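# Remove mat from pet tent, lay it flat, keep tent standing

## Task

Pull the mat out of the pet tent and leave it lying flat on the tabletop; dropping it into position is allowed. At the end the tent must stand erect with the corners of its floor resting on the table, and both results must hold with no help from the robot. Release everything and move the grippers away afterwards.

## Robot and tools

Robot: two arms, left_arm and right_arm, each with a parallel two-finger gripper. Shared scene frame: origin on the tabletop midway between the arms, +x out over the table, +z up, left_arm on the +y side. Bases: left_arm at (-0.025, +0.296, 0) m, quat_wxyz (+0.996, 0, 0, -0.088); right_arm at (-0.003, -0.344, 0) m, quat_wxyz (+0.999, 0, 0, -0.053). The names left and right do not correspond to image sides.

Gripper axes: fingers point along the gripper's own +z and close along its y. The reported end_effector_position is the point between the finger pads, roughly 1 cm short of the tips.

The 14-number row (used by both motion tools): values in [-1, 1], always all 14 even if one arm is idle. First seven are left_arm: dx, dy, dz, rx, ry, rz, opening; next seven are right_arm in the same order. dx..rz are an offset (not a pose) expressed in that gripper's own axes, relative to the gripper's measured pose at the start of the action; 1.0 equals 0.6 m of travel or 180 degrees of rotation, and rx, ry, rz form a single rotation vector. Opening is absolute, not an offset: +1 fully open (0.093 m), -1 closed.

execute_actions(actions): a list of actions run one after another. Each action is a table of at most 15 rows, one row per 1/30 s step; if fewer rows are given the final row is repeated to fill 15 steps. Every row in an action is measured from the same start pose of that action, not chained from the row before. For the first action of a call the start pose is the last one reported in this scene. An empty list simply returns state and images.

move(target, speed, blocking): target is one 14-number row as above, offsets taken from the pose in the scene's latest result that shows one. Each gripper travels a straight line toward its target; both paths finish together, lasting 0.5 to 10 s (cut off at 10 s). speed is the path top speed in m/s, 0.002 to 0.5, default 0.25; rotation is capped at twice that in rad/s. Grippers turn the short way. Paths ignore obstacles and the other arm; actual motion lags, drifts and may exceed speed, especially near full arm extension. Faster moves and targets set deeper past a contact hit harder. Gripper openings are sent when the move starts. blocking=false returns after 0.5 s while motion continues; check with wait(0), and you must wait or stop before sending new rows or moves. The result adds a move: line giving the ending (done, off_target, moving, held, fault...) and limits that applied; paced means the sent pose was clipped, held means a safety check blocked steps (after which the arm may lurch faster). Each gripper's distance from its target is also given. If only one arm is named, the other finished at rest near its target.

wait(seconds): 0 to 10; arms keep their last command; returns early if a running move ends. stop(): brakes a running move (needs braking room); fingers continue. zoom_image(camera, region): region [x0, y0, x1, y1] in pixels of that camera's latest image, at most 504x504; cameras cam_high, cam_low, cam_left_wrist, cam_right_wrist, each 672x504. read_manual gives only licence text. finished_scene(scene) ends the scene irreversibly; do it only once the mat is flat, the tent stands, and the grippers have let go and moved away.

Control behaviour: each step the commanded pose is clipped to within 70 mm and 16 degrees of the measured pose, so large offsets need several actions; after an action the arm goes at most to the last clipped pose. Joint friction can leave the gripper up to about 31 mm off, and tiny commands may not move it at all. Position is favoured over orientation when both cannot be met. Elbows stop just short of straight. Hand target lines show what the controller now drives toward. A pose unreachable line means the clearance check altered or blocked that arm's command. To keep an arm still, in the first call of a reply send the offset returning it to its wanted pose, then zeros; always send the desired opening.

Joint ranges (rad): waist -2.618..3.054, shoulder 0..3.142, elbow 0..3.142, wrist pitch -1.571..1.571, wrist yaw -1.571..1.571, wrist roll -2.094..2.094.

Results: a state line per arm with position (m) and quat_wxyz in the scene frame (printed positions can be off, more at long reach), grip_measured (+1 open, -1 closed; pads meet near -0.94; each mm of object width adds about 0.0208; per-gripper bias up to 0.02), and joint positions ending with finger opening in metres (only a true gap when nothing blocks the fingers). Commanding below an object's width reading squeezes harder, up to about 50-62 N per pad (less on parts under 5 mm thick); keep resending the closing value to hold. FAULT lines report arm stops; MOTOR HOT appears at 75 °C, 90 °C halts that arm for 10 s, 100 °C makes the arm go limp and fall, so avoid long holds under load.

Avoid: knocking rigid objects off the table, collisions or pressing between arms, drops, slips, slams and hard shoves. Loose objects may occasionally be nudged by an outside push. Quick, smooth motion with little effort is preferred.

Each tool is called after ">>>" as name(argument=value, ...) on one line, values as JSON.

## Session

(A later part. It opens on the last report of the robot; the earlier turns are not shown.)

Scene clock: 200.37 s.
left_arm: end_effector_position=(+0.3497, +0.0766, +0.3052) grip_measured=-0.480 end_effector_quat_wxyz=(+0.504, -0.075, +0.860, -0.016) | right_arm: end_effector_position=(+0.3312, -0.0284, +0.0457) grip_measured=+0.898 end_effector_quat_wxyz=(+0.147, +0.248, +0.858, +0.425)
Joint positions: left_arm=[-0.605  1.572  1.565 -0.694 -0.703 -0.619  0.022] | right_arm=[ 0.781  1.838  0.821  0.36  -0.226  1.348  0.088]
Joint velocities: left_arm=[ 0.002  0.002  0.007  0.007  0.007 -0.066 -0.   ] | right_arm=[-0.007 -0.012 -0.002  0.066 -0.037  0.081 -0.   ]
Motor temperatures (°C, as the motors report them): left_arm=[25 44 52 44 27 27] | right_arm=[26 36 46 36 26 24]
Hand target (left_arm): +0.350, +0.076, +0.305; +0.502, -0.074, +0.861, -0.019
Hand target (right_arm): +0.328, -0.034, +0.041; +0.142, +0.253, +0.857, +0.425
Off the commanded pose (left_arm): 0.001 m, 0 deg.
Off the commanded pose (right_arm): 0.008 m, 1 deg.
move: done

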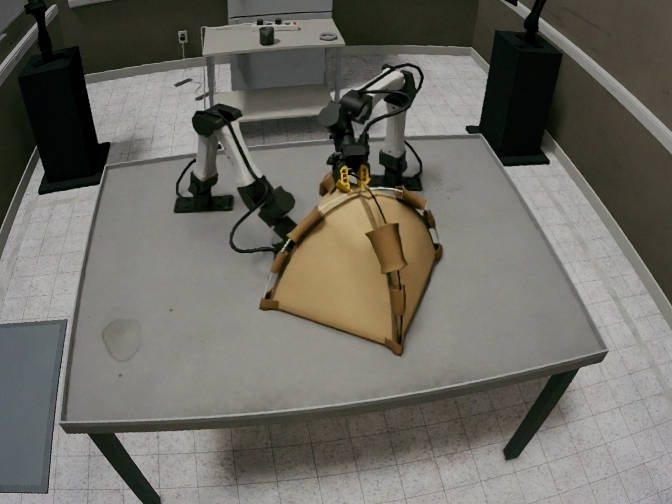

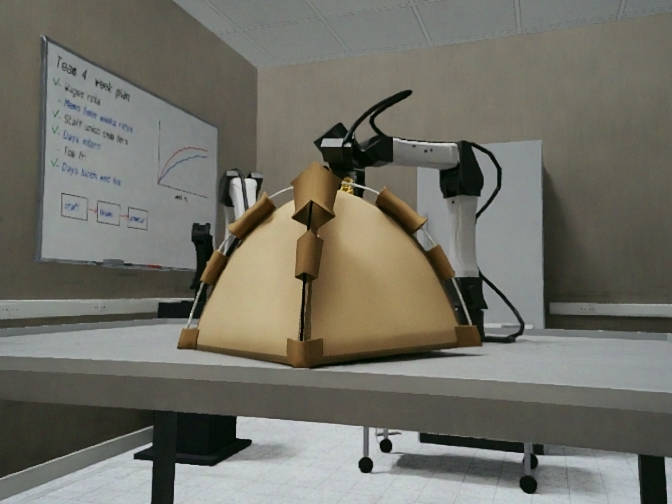

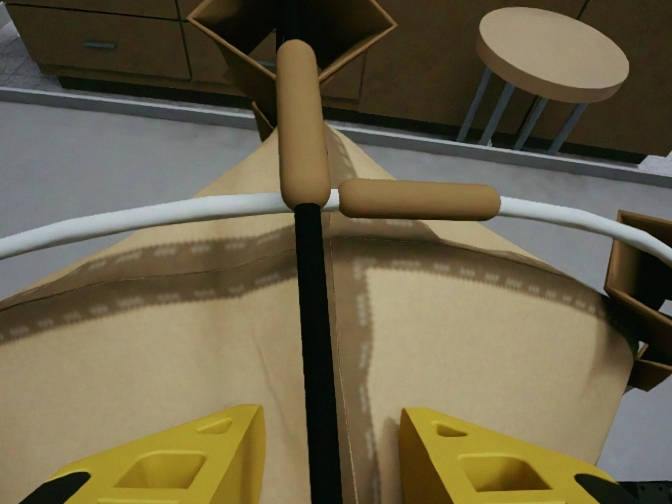

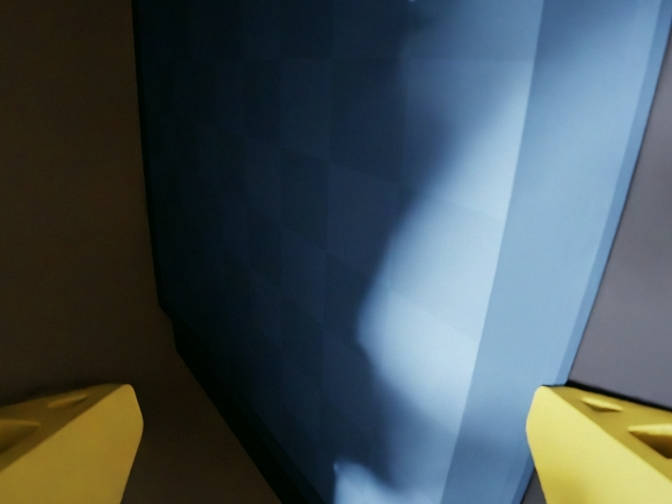

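>>> move(target=[0,0,0,0,0,0,-1, 0,-0.045,0.009,0,0,0,0.9], speed=0.04)

>>> move(target=[0,0,0,0,0,0,-1, 0,0.008,0.067,0,0,0,0.9], speed=0.03)

Scene clock: 212.33 s.
left_arm: end_effector_position=(+0.3497, +0.0768, +0.3053) grip_measured=-0.480 end_effector_quat_wxyz=(+0.504, -0.076, +0.860, -0.016) | right_arm: end_effector_position=(+0.3327, -0.0261, +0.0498) grip_measured=+0.898 end_effector_quat_wxyz=(+0.163, +0.237, +0.845, +0.452)
Joint positions: left_arm=[-0.605  1.572  1.565 -0.694 -0.704 -0.619  0.022] | right_arm=[ 0.781  1.847  0.778  0.482 -0.231  1.347  0.088]
Joint velocities: left_arm=[-0.012 -0.007 -0.012  0.037  0.037 -0.081 -0.   ] | right_arm=[ 0.002  0.002  0.002  0.066 -0.022 -0.022  0.001]
Motor temperatures (°C, as the motors report them): left_arm=[25 44 51 44 27 27] | right_arm=[26 38 45 37 26 24]
Hand target (left_arm): +0.350, +0.077, +0.305; +0.504, -0.075, +0.860, -0.016
Hand target (right_arm): +0.325, -0.039, +0.022; +0.146, +0.248, +0.858, +0.426
Off the commanded pose (left_arm): 0.000 m, 0 deg.
Off the commanded pose (right_arm): 0.032 m, 4 deg.
move: off_target (right_arm)

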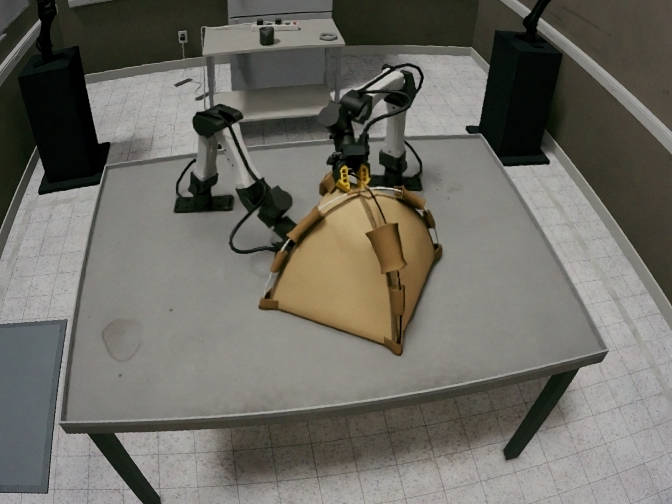

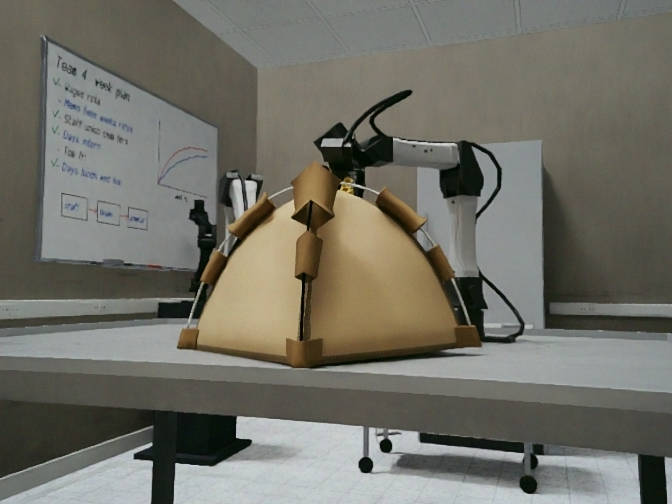

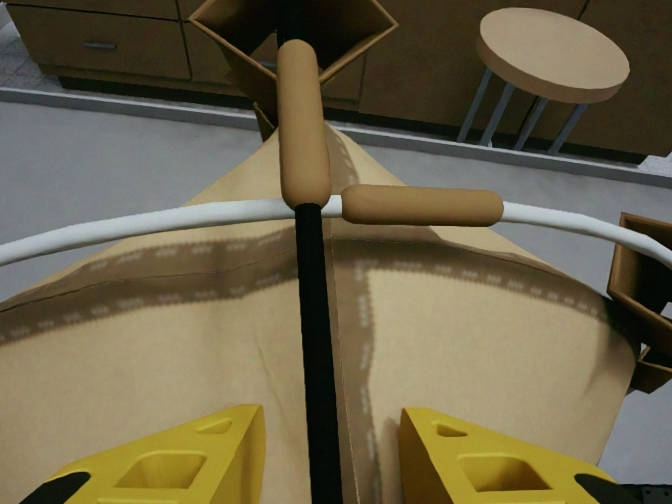

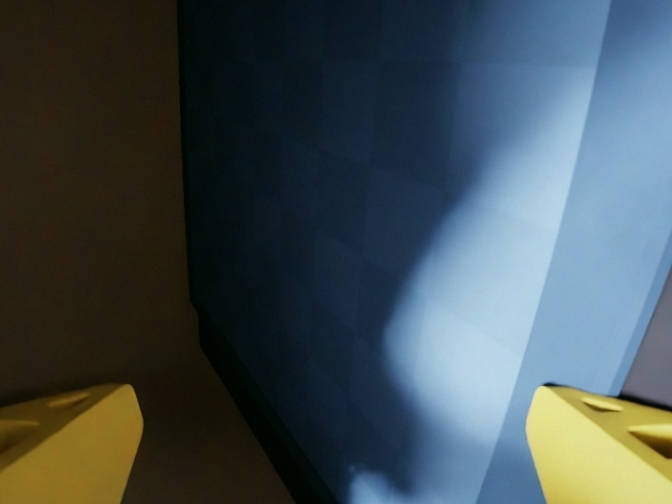

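Scene clock: 213.93 s.
left_arm: end_effector_position=(+0.3505, +0.0805, +0.3071) grip_measured=-0.480 end_effector_quat_wxyz=(+0.509, -0.081, +0.857, -0.007) | right_arm: end_effector_position=(+0.3566, -0.0010, +0.0535) grip_measured=+0.898 end_effector_quat_wxyz=(+0.175, +0.231, +0.834, +0.470)
Joint positions: left_arm=[-0.605  1.572  1.565 -0.694 -0.728 -0.619  0.022] | right_arm=[ 0.794  1.95   0.893  0.522 -0.221  1.355  0.088]
Joint velocities: left_arm=[ 0.002 -0.017 -0.027  0.022 -0.037  0.007  0.   ] | right_arm=[-0.007  0.002 -0.007 -0.081  0.022  0.037 -0.002]
Motor temperatures (°C, as the motors report them): left_arm=[25 44 51 44 27 27] | right_arm=[26 38 45 37 26 24]
Hand target (left_arm): +0.350, +0.077, +0.305; +0.504, -0.076, +0.860, -0.016
Hand target (right_arm): +0.353, +0.002, +0.033; +0.164, +0.237, +0.845, +0.451
Off the commanded pose (left_arm): 0.004 m, 1 deg.
Off the commanded pose (right_arm): 0.022 m, 3 deg.
move: off_target (right_arm)

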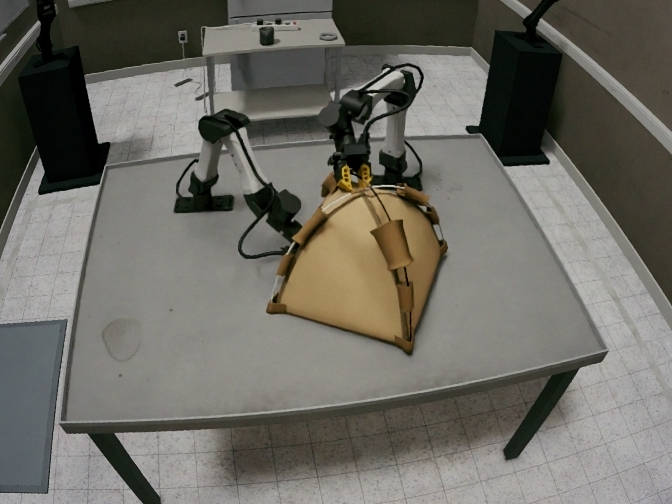

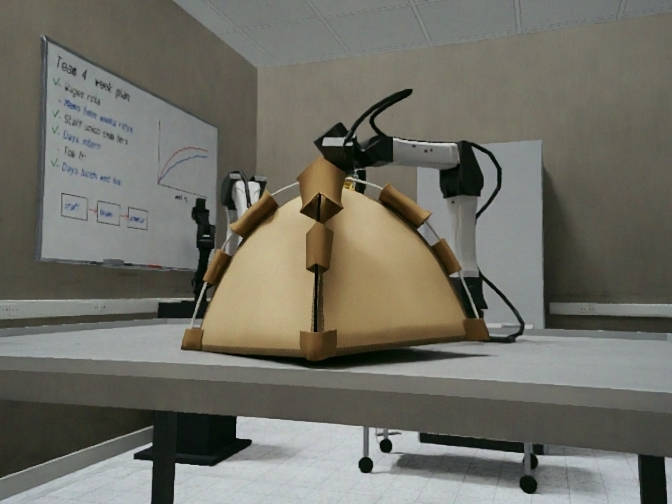

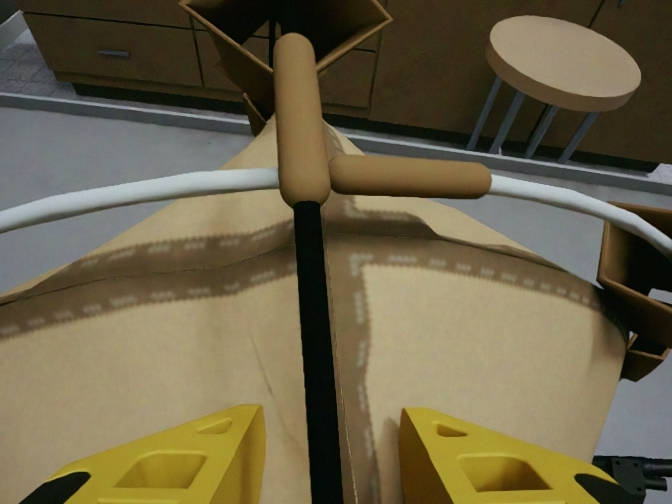

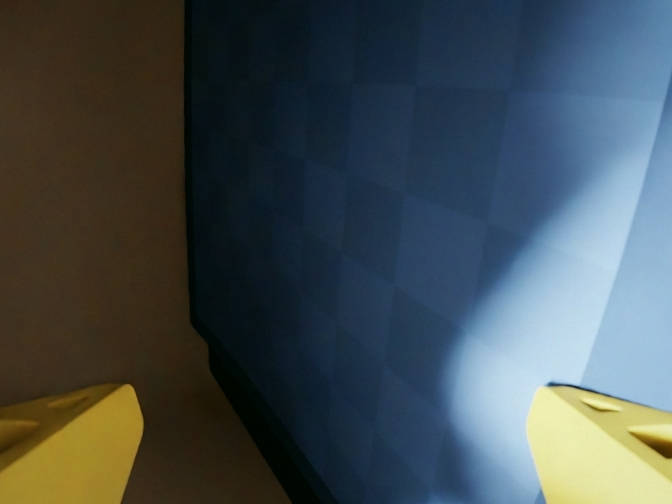

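>>> move(target=[0,0,0,0,0,0,-1, 0.008,-0.034,-0.082,0.111,0,0,0.9], speed=0.06)

Scene clock: 235.50 s.
left_arm: end_effector_position=(+0.3509, +0.0830, +0.3083) grip_measured=-0.480 end_effector_quat_wxyz=(+0.513, -0.084, +0.854, -0.001) | right_arm: end_effector_position=(+0.3227, -0.0469, +0.0482) grip_measured=+0.898 end_effector_quat_wxyz=(+0.126, +0.267, +0.902, +0.316)
Joint positions: left_arm=[-0.605  1.572  1.565 -0.694 -0.745 -0.619  0.022] | right_arm=[ 0.794  1.785  0.973 -0.076 -0.137  1.312  0.088]
Joint velocities: left_arm=[-0.002  0.002 -0.007 -0.022  0.037  0.007 -0.001] | right_arm=[ 0.007  0.002  0.017 -0.007 -0.022 -0.007  0.   ]
Motor temperatures (°C, as the motors report them): left_arm=[25 45 51 44 27 27] | right_arm=[26 38 47 37 25 24]
Hand target (left_arm): +0.350, +0.081, +0.307; +0.509, -0.081, +0.857, -0.007
Hand target (right_arm): +0.322, -0.042, +0.059; +0.132, +0.260, +0.902, +0.319
Off the commanded pose (left_arm): 0.003 m, 1 deg.
Off the commanded pose (right_arm): 0.013 m, 1 deg.
move: off_target (right_arm)

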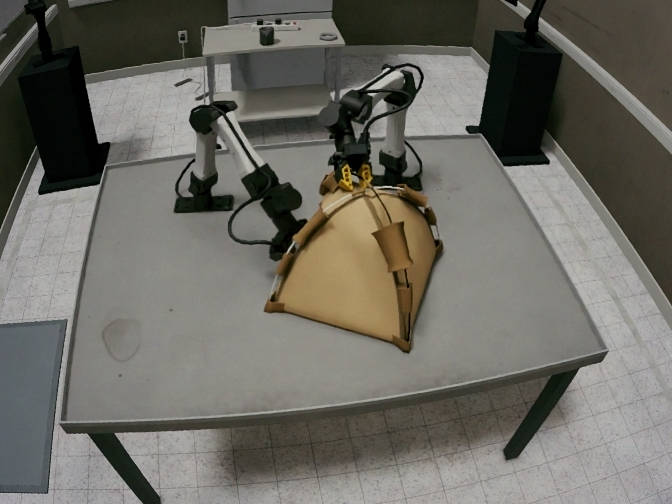

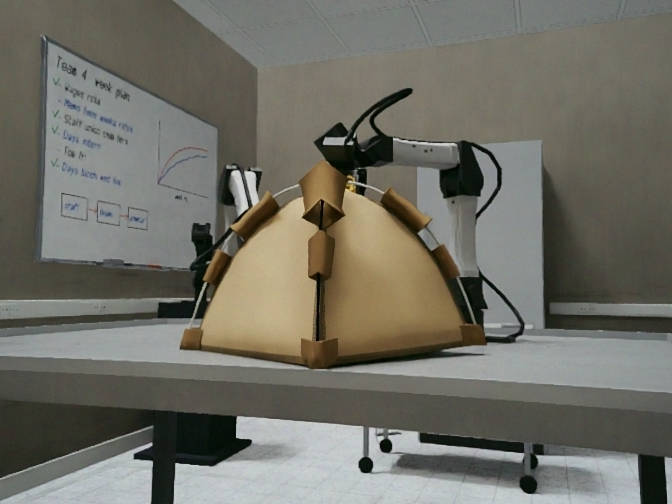

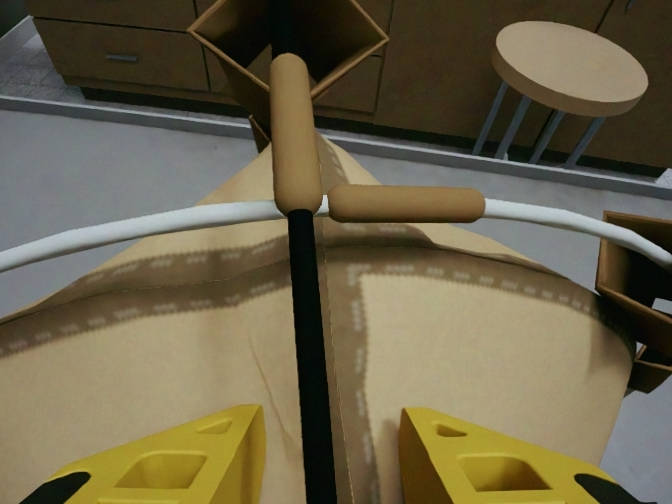

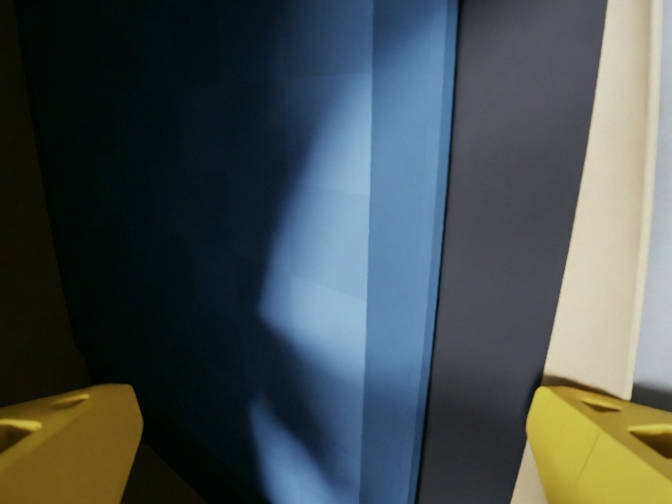

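>>> move(target=[0,0,0,0,0,0,-1, 0,-0.013,0.0545,0.02,0,0,0.9], speed=0.04)

Scene clock: 245.70 s.
left_arm: end_effector_position=(+0.3510, +0.0833, +0.3084) grip_measured=-0.480 end_effector_quat_wxyz=(+0.513, -0.085, +0.854, +0.000) | right_arm: end_effector_position=(+0.3350, -0.0392, +0.0324) grip_measured=+0.898 end_effector_quat_wxyz=(+0.124, +0.271, +0.905, +0.303)
Joint positions: left_arm=[-0.605  1.572  1.565 -0.694 -0.747 -0.619  0.022] | right_arm=[ 0.794  1.874  1.036 -0.075 -0.126  1.312  0.088]
Joint velocities: left_arm=[ 0.002 -0.002  0.002 -0.095 -0.081  0.051 -0.001] | right_arm=[-0.007  0.007 -0.002  0.066  0.007 -0.007 -0.001]
Motor temperatures (°C, as the motors report them): left_arm=[25 46 51 44 27 27] | right_arm=[26 39 47 37 25 24]
Hand target (left_arm): +0.351, +0.083, +0.308; +0.513, -0.084, +0.854, -0.001
Hand target (right_arm): +0.332, -0.036, +0.019; +0.118, +0.271, +0.911, +0.287
Off the commanded pose (left_arm): 0.000 m, 0 deg.
Off the commanded pose (right_arm): 0.015 m, 2 deg.
move: off_target (right_arm)

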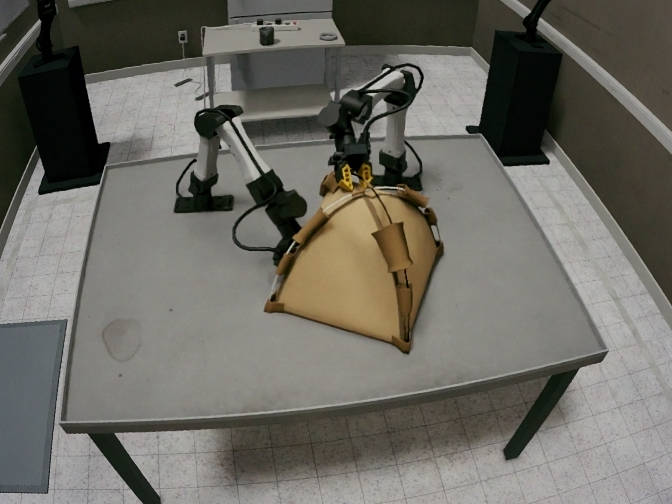

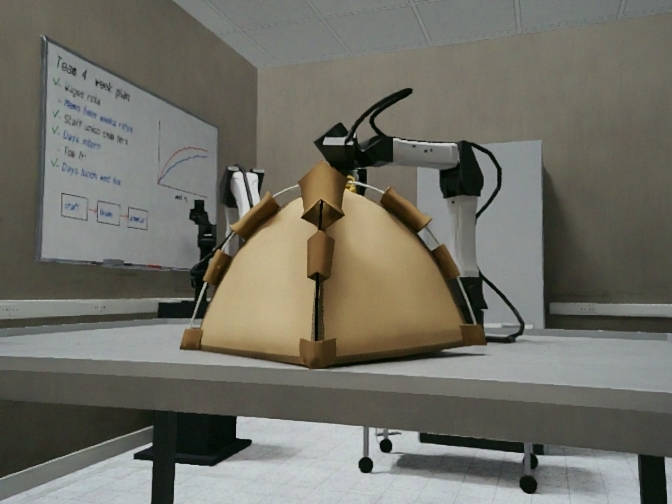

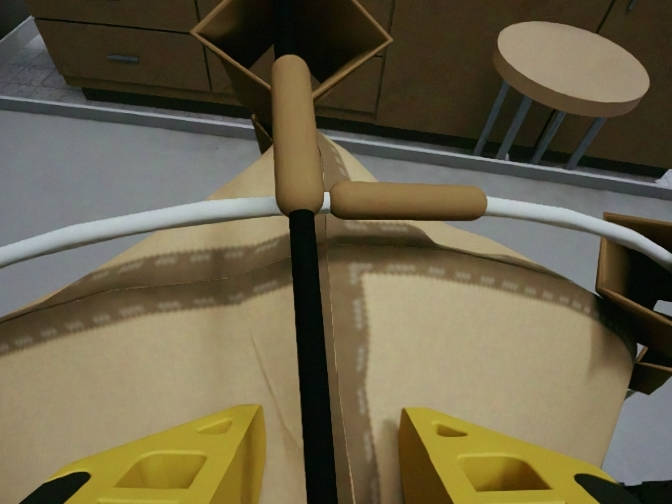

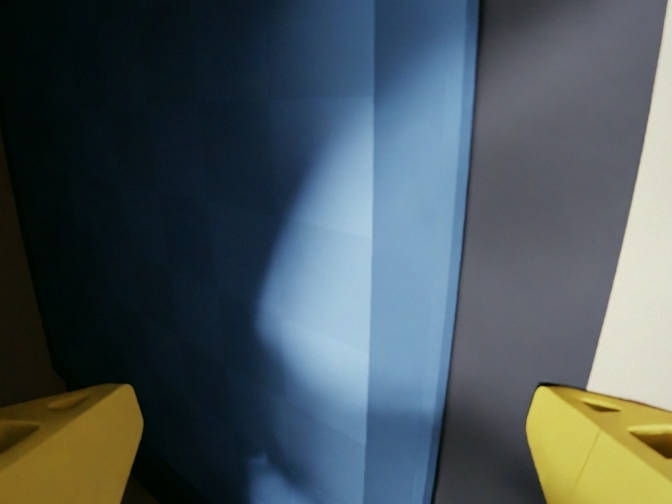

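>>> move(target=[0,0,0,0,0,0,-1, 0,0.04,0.057,0,0,0,0.9], speed=0.03)

Scene clock: 259.43 s.
left_arm: end_effector_position=(+0.3510, +0.0837, +0.3086) grip_measured=-0.480 end_effector_quat_wxyz=(+0.514, -0.085, +0.854, +0.001) | right_arm: end_effector_position=(+0.3606, -0.0110, +0.0337) grip_measured=+0.898 end_effector_quat_wxyz=(+0.131, +0.270, +0.900, +0.316)
Joint positions: left_arm=[-0.605  1.572  1.565 -0.694 -0.749 -0.619  0.022] | right_arm=[ 0.808  1.985  1.178 -0.074 -0.118  1.328  0.088]
Joint velocities: left_arm=[-0.012  0.017 -0.012 -0.066 -0.022  0.066 -0.   ] | right_arm=[-0.012  0.007  0.032  0.066  0.066 -0.081 -0.   ]
Motor temperatures (°C, as the motors report them): left_arm=[25 46 52 44 27 27] | right_arm=[26 38 48 36 25 24]
Hand target (left_arm): +0.351, +0.083, +0.308; +0.513, -0.085, +0.854, +0.000
Hand target (right_arm): +0.358, -0.007, +0.021; +0.124, +0.271, +0.905, +0.303
Off the commanded pose (left_arm): 0.000 m, 0 deg.
Off the commanded pose (right_arm): 0.014 m, 2 deg.
move: off_target (right_arm)

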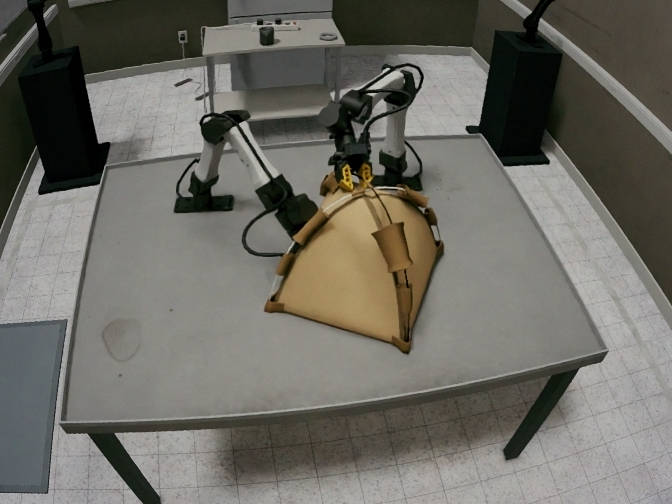

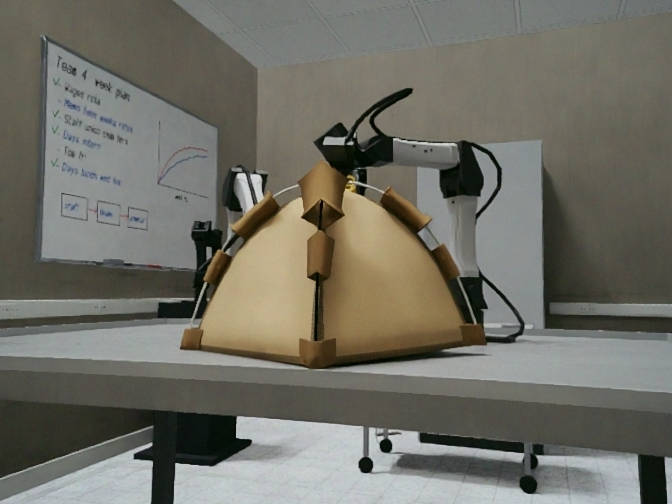

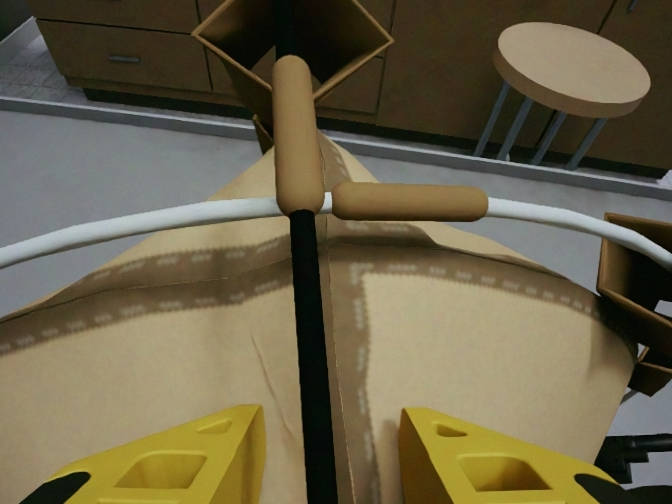

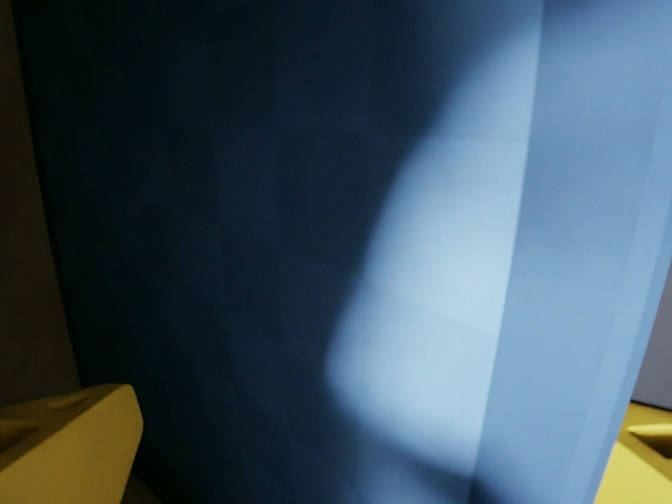

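>>> move(target=[0,0,0,0,0,0,-1, 0,0.01,-0.01,-0.06,0,0,-1], speed=0.05)

Scene clock: 267.50 s.
left_arm: end_effector_position=(+0.3511, +0.0841, +0.3088) grip_measured=-0.480 end_effector_quat_wxyz=(+0.514, -0.086, +0.853, +0.002) | right_arm: end_effector_position=(+0.3615, -0.0062, +0.0382) grip_measured=-0.958 end_effector_quat_wxyz=(+0.157, +0.254, +0.871, +0.390)
Joint positions: left_arm=[-0.605  1.572  1.565 -0.694 -0.752 -0.619  0.022] | right_arm=[ 0.8    1.964  1.028  0.221 -0.16   1.335  0.   ]
Joint velocities: left_arm=[ 0.007 -0.007  0.007  0.007 -0.095 -0.022  0.001] | right_arm=[-0.012 -0.012 -0.002 -0.022  0.066  0.022  0.   ]
Motor temperatures (°C, as the motors report them): left_arm=[25 46 52 44 27 27] | right_arm=[26 39 48 36 25 24]
Hand target (left_arm): +0.351, +0.084, +0.309; +0.514, -0.085, +0.854, +0.001
Hand target (right_arm): +0.360, -0.010, +0.042; +0.156, +0.256, +0.867, +0.399
Off the commanded pose (left_arm): 0.000 m, 0 deg.
Off the commanded pose (right_arm): 0.006 m, 1 deg.
move: done

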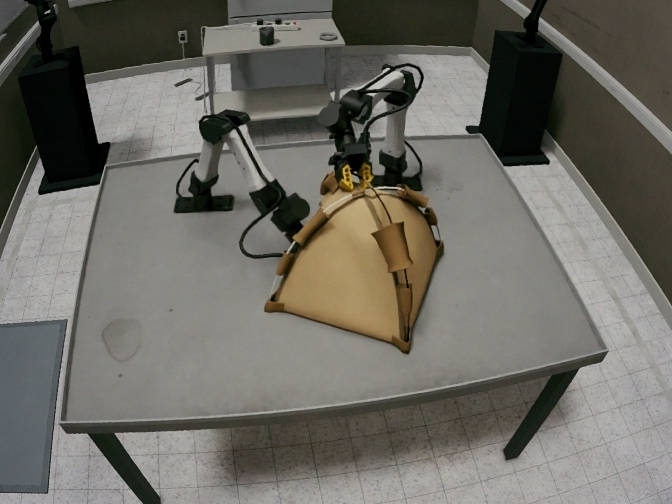

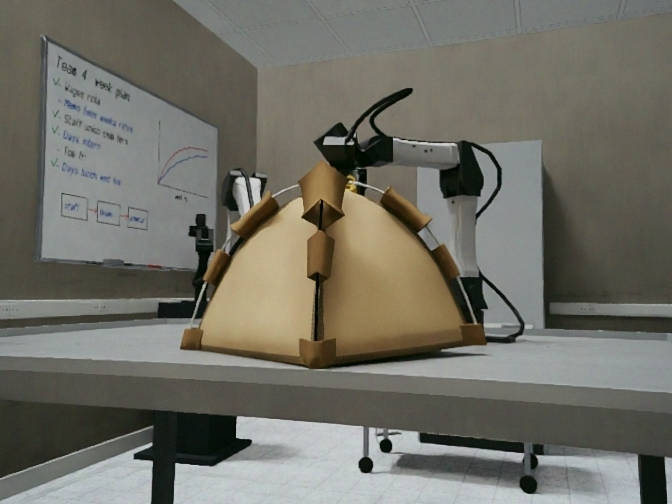

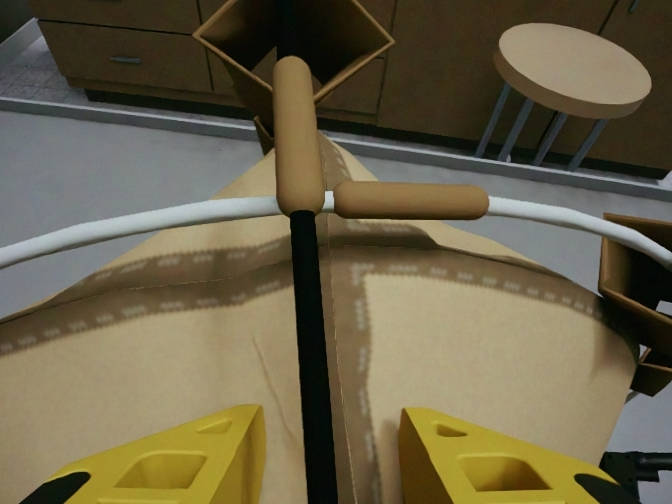

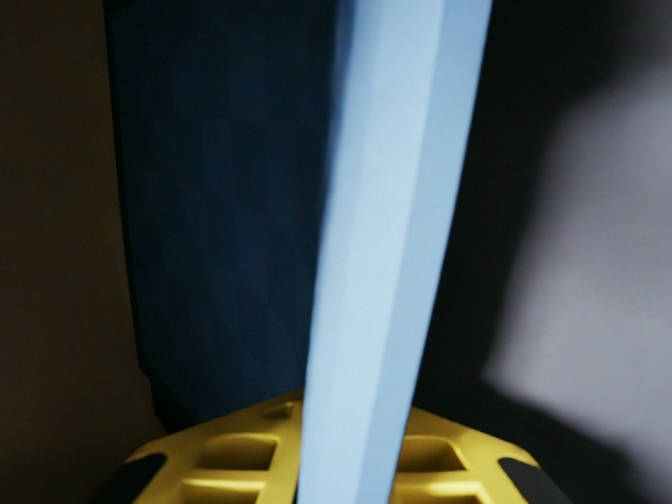

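>>> move(target=[0,0,0,0,0,0,-1, -0.03,-0.1285,-0.212,0,0,0,-1], speed=0.06)

Scene clock: 280.47 s.
left_arm: end_effector_position=(+0.3535, +0.0813, +0.3129) grip_measured=-0.480 end_effector_quat_wxyz=(+0.521, -0.090, +0.848, -0.008) | right_arm: end_effector_position=(+0.2969, -0.1234, +0.0688) grip_measured=-0.958 end_effector_quat_wxyz=(+0.160, +0.247, +0.866, +0.404)
Joint positions: left_arm=[-0.605  1.572  1.565 -0.666 -0.75  -0.619  0.022] | right_arm=[ 0.593  1.467  0.57   0.179 -0.332  1.194  0.   ]
Joint velocities: left_arm=[-0.022 -0.012  0.002  0.037 -0.007  0.037 -0.001] | right_arm=[ 0.017 -0.002 -0.012 -0.007 -0.007 -0.051  0.   ]
Motor temperatures (°C, as the motors report them): left_arm=[25 46 52 44 27 27] | right_arm=[26 43 47 38 25 24]
Hand target (left_arm): +0.351, +0.084, +0.309; +0.514, -0.086, +0.853, +0.002
Hand target (right_arm): +0.290, -0.134, +0.061; +0.156, +0.255, +0.870, +0.392
Off the commanded pose (left_arm): 0.006 m, 2 deg.
Off the commanded pose (right_arm): 0.015 m, 2 deg.
move: off_target (right_arm)

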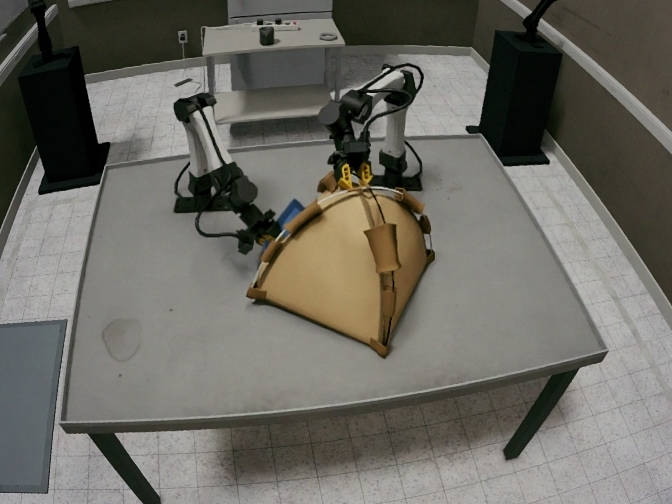

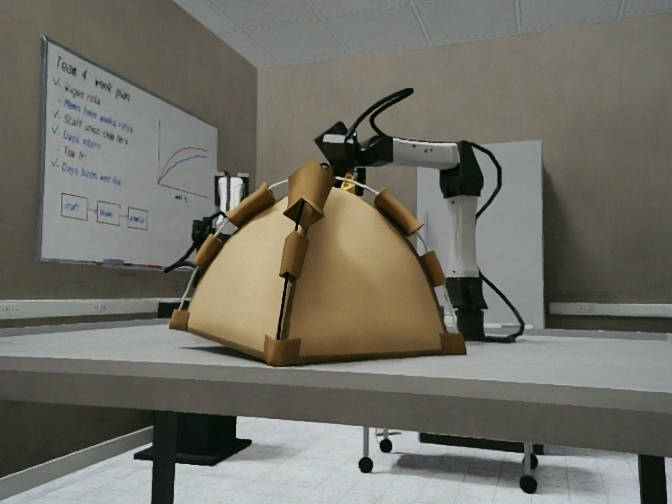

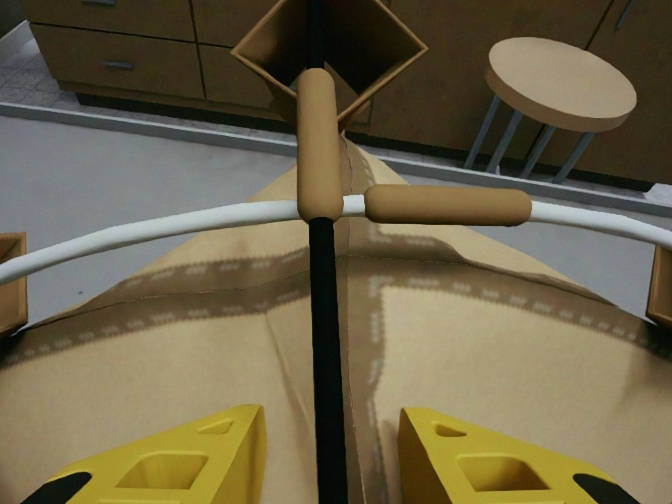

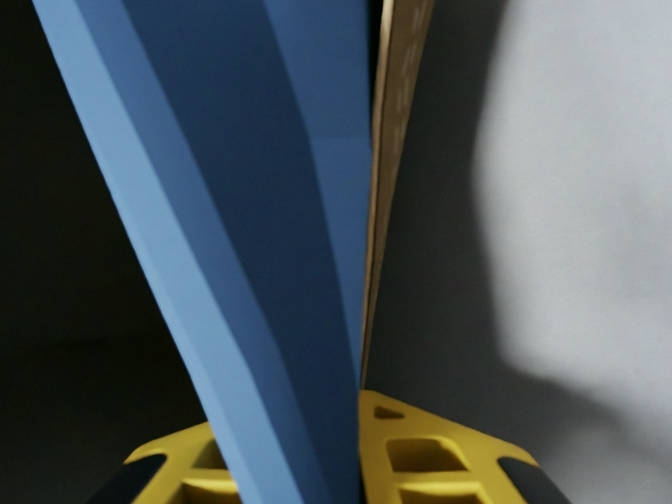

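>>> move(target=[0,0,0,0,0,0,-1, 0.09,-0.02,0.0,0,0,0,-1], speed=0.05)

Scene clock: 288.97 s.
left_arm: end_effector_position=(+0.3543, +0.0790, +0.3146) grip_measured=-1.000 end_effector_quat_wxyz=(+0.524, -0.087, +0.847, -0.012) | right_arm: end_effector_position=(+0.2614, -0.1013, +0.0564) grip_measured=-0.958 end_effector_quat_wxyz=(+0.171, +0.252, +0.865, +0.398)
Joint positions: left_arm=[-0.606  1.572  1.565 -0.653 -0.745 -0.609  0.   ] | right_arm=[ 0.771  1.428  0.468  0.274 -0.169  1.311  0.   ]
Joint velocities: left_arm=[ 0.002 -0.022 -0.012 -0.007 -0.022 -0.095  0.   ] | right_arm=[ 0.017  0.022  0.007  0.037  0.051 -0.081  0.   ]
Motor temperatures (°C, as the motors report them): left_arm=[25 46 52 43 27 27] | right_arm=[26 42 46 37 25 24]
Hand target (left_arm): +0.353, +0.081, +0.313; +0.521, -0.090, +0.848, -0.008
Hand target (right_arm): +0.250, -0.100, +0.054; +0.161, +0.247, +0.867, +0.402
Off the commanded pose (left_arm): 0.003 m, 1 deg.
Off the commanded pose (right_arm): 0.013 m, 2 deg.
move: off_target (right_arm)

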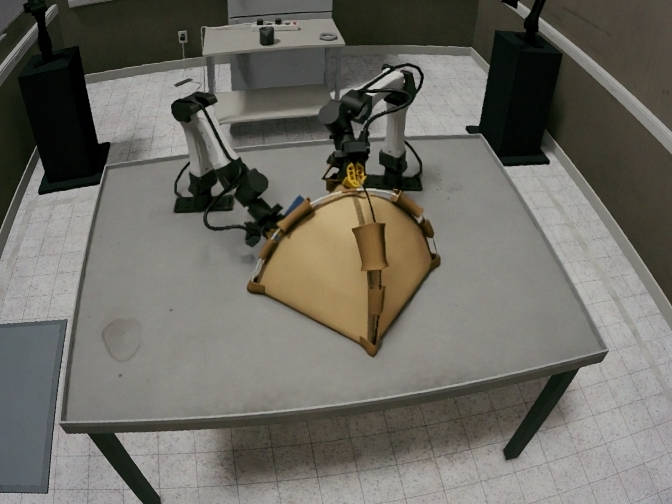

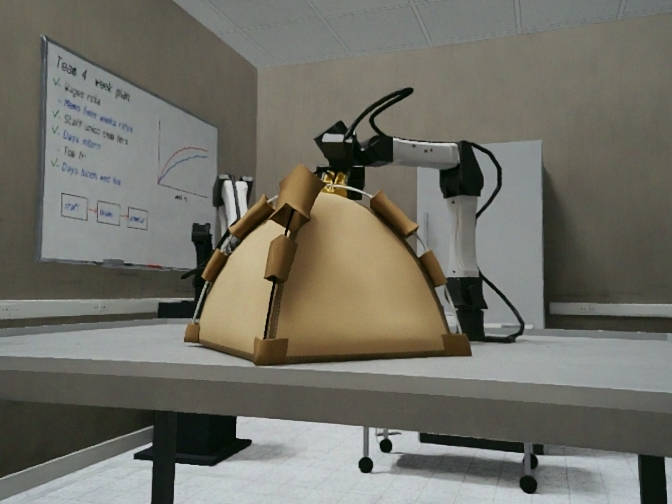

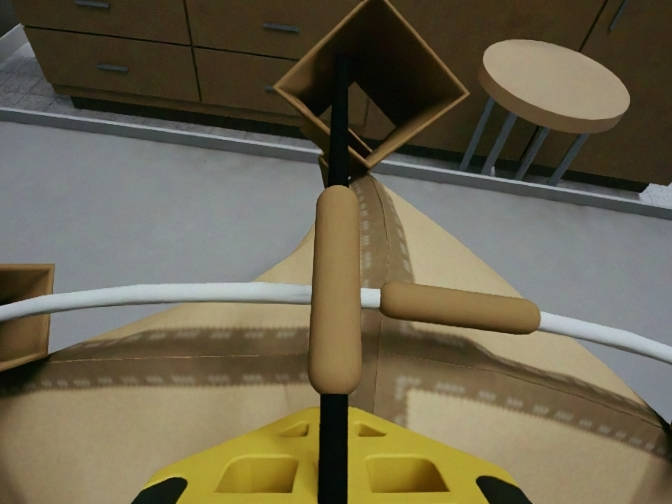

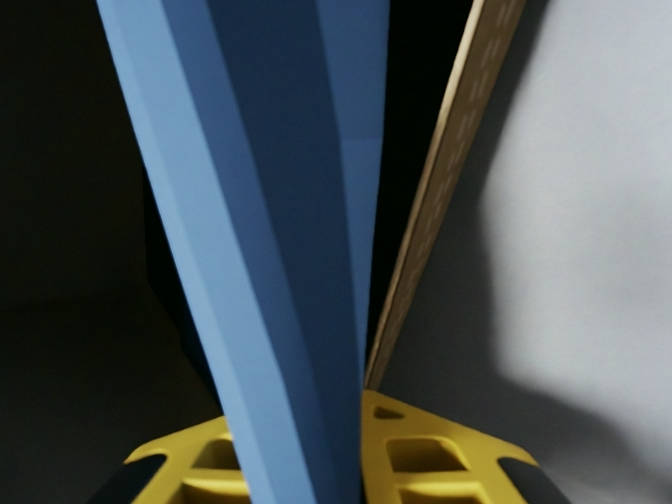

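>>> move(target=[-0.053,0.1375,0.089,0,0,0,-1, 0,0,0,0,0,0,-1], speed=0.05)

Scene clock: 301.33 s.
left_arm: end_effector_position=(+0.4015, +0.1553, +0.3150) grip_measured=-1.000 end_effector_quat_wxyz=(+0.521, -0.071, +0.850, -0.024) | right_arm: end_effector_position=(+0.2660, -0.1004, +0.0611) grip_measured=-0.958 end_effector_quat_wxyz=(+0.183, +0.253, +0.860, +0.404)
Joint positions: left_arm=[-0.309  1.506  1.476 -0.504 -0.46  -0.386  0.   ] | right_arm=[ 0.771  1.428  0.468  0.299 -0.156  1.313  0.   ]
Joint velocities: left_arm=[-0.012 -0.022 -0.022  0.051 -0.037 -0.022  0.   ] | right_arm=[-0.027  0.007 -0.012  0.051 -0.007 -0.007  0.   ]
Motor temperatures (°C, as the motors report them): left_arm=[25 47 52 44 27 27] | right_arm=[26 40 45 38 25 24]
Hand target (left_arm): +0.405, +0.168, +0.311; +0.524, -0.086, +0.847, -0.010
Hand target (right_arm): +0.261, -0.101, +0.056; +0.171, +0.252, +0.865, +0.398
Off the commanded pose (left_arm): 0.015 m, 2 deg.
Off the commanded pose (right_arm): 0.007 m, 2 deg.
move: off_target (left_arm)

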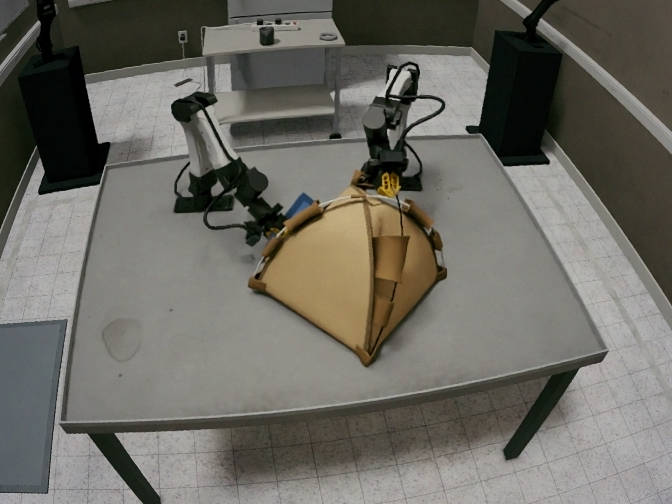

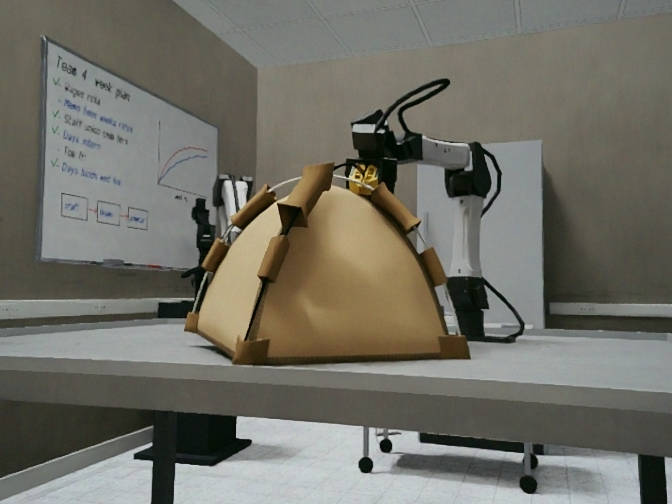

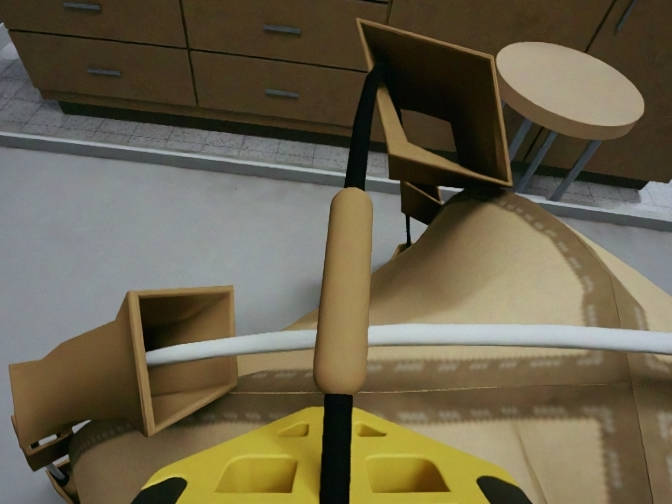

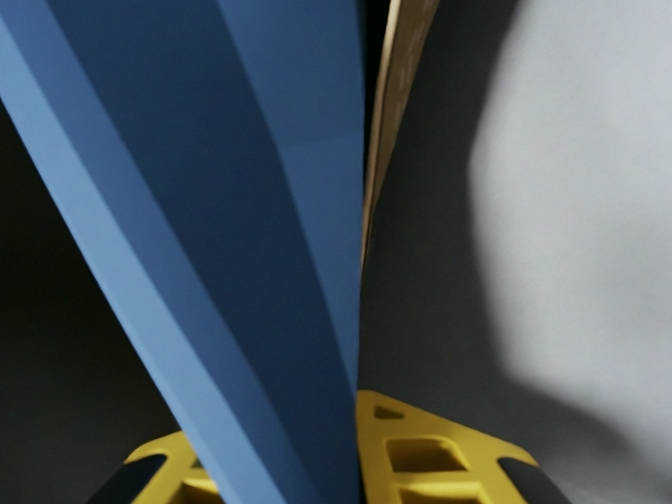

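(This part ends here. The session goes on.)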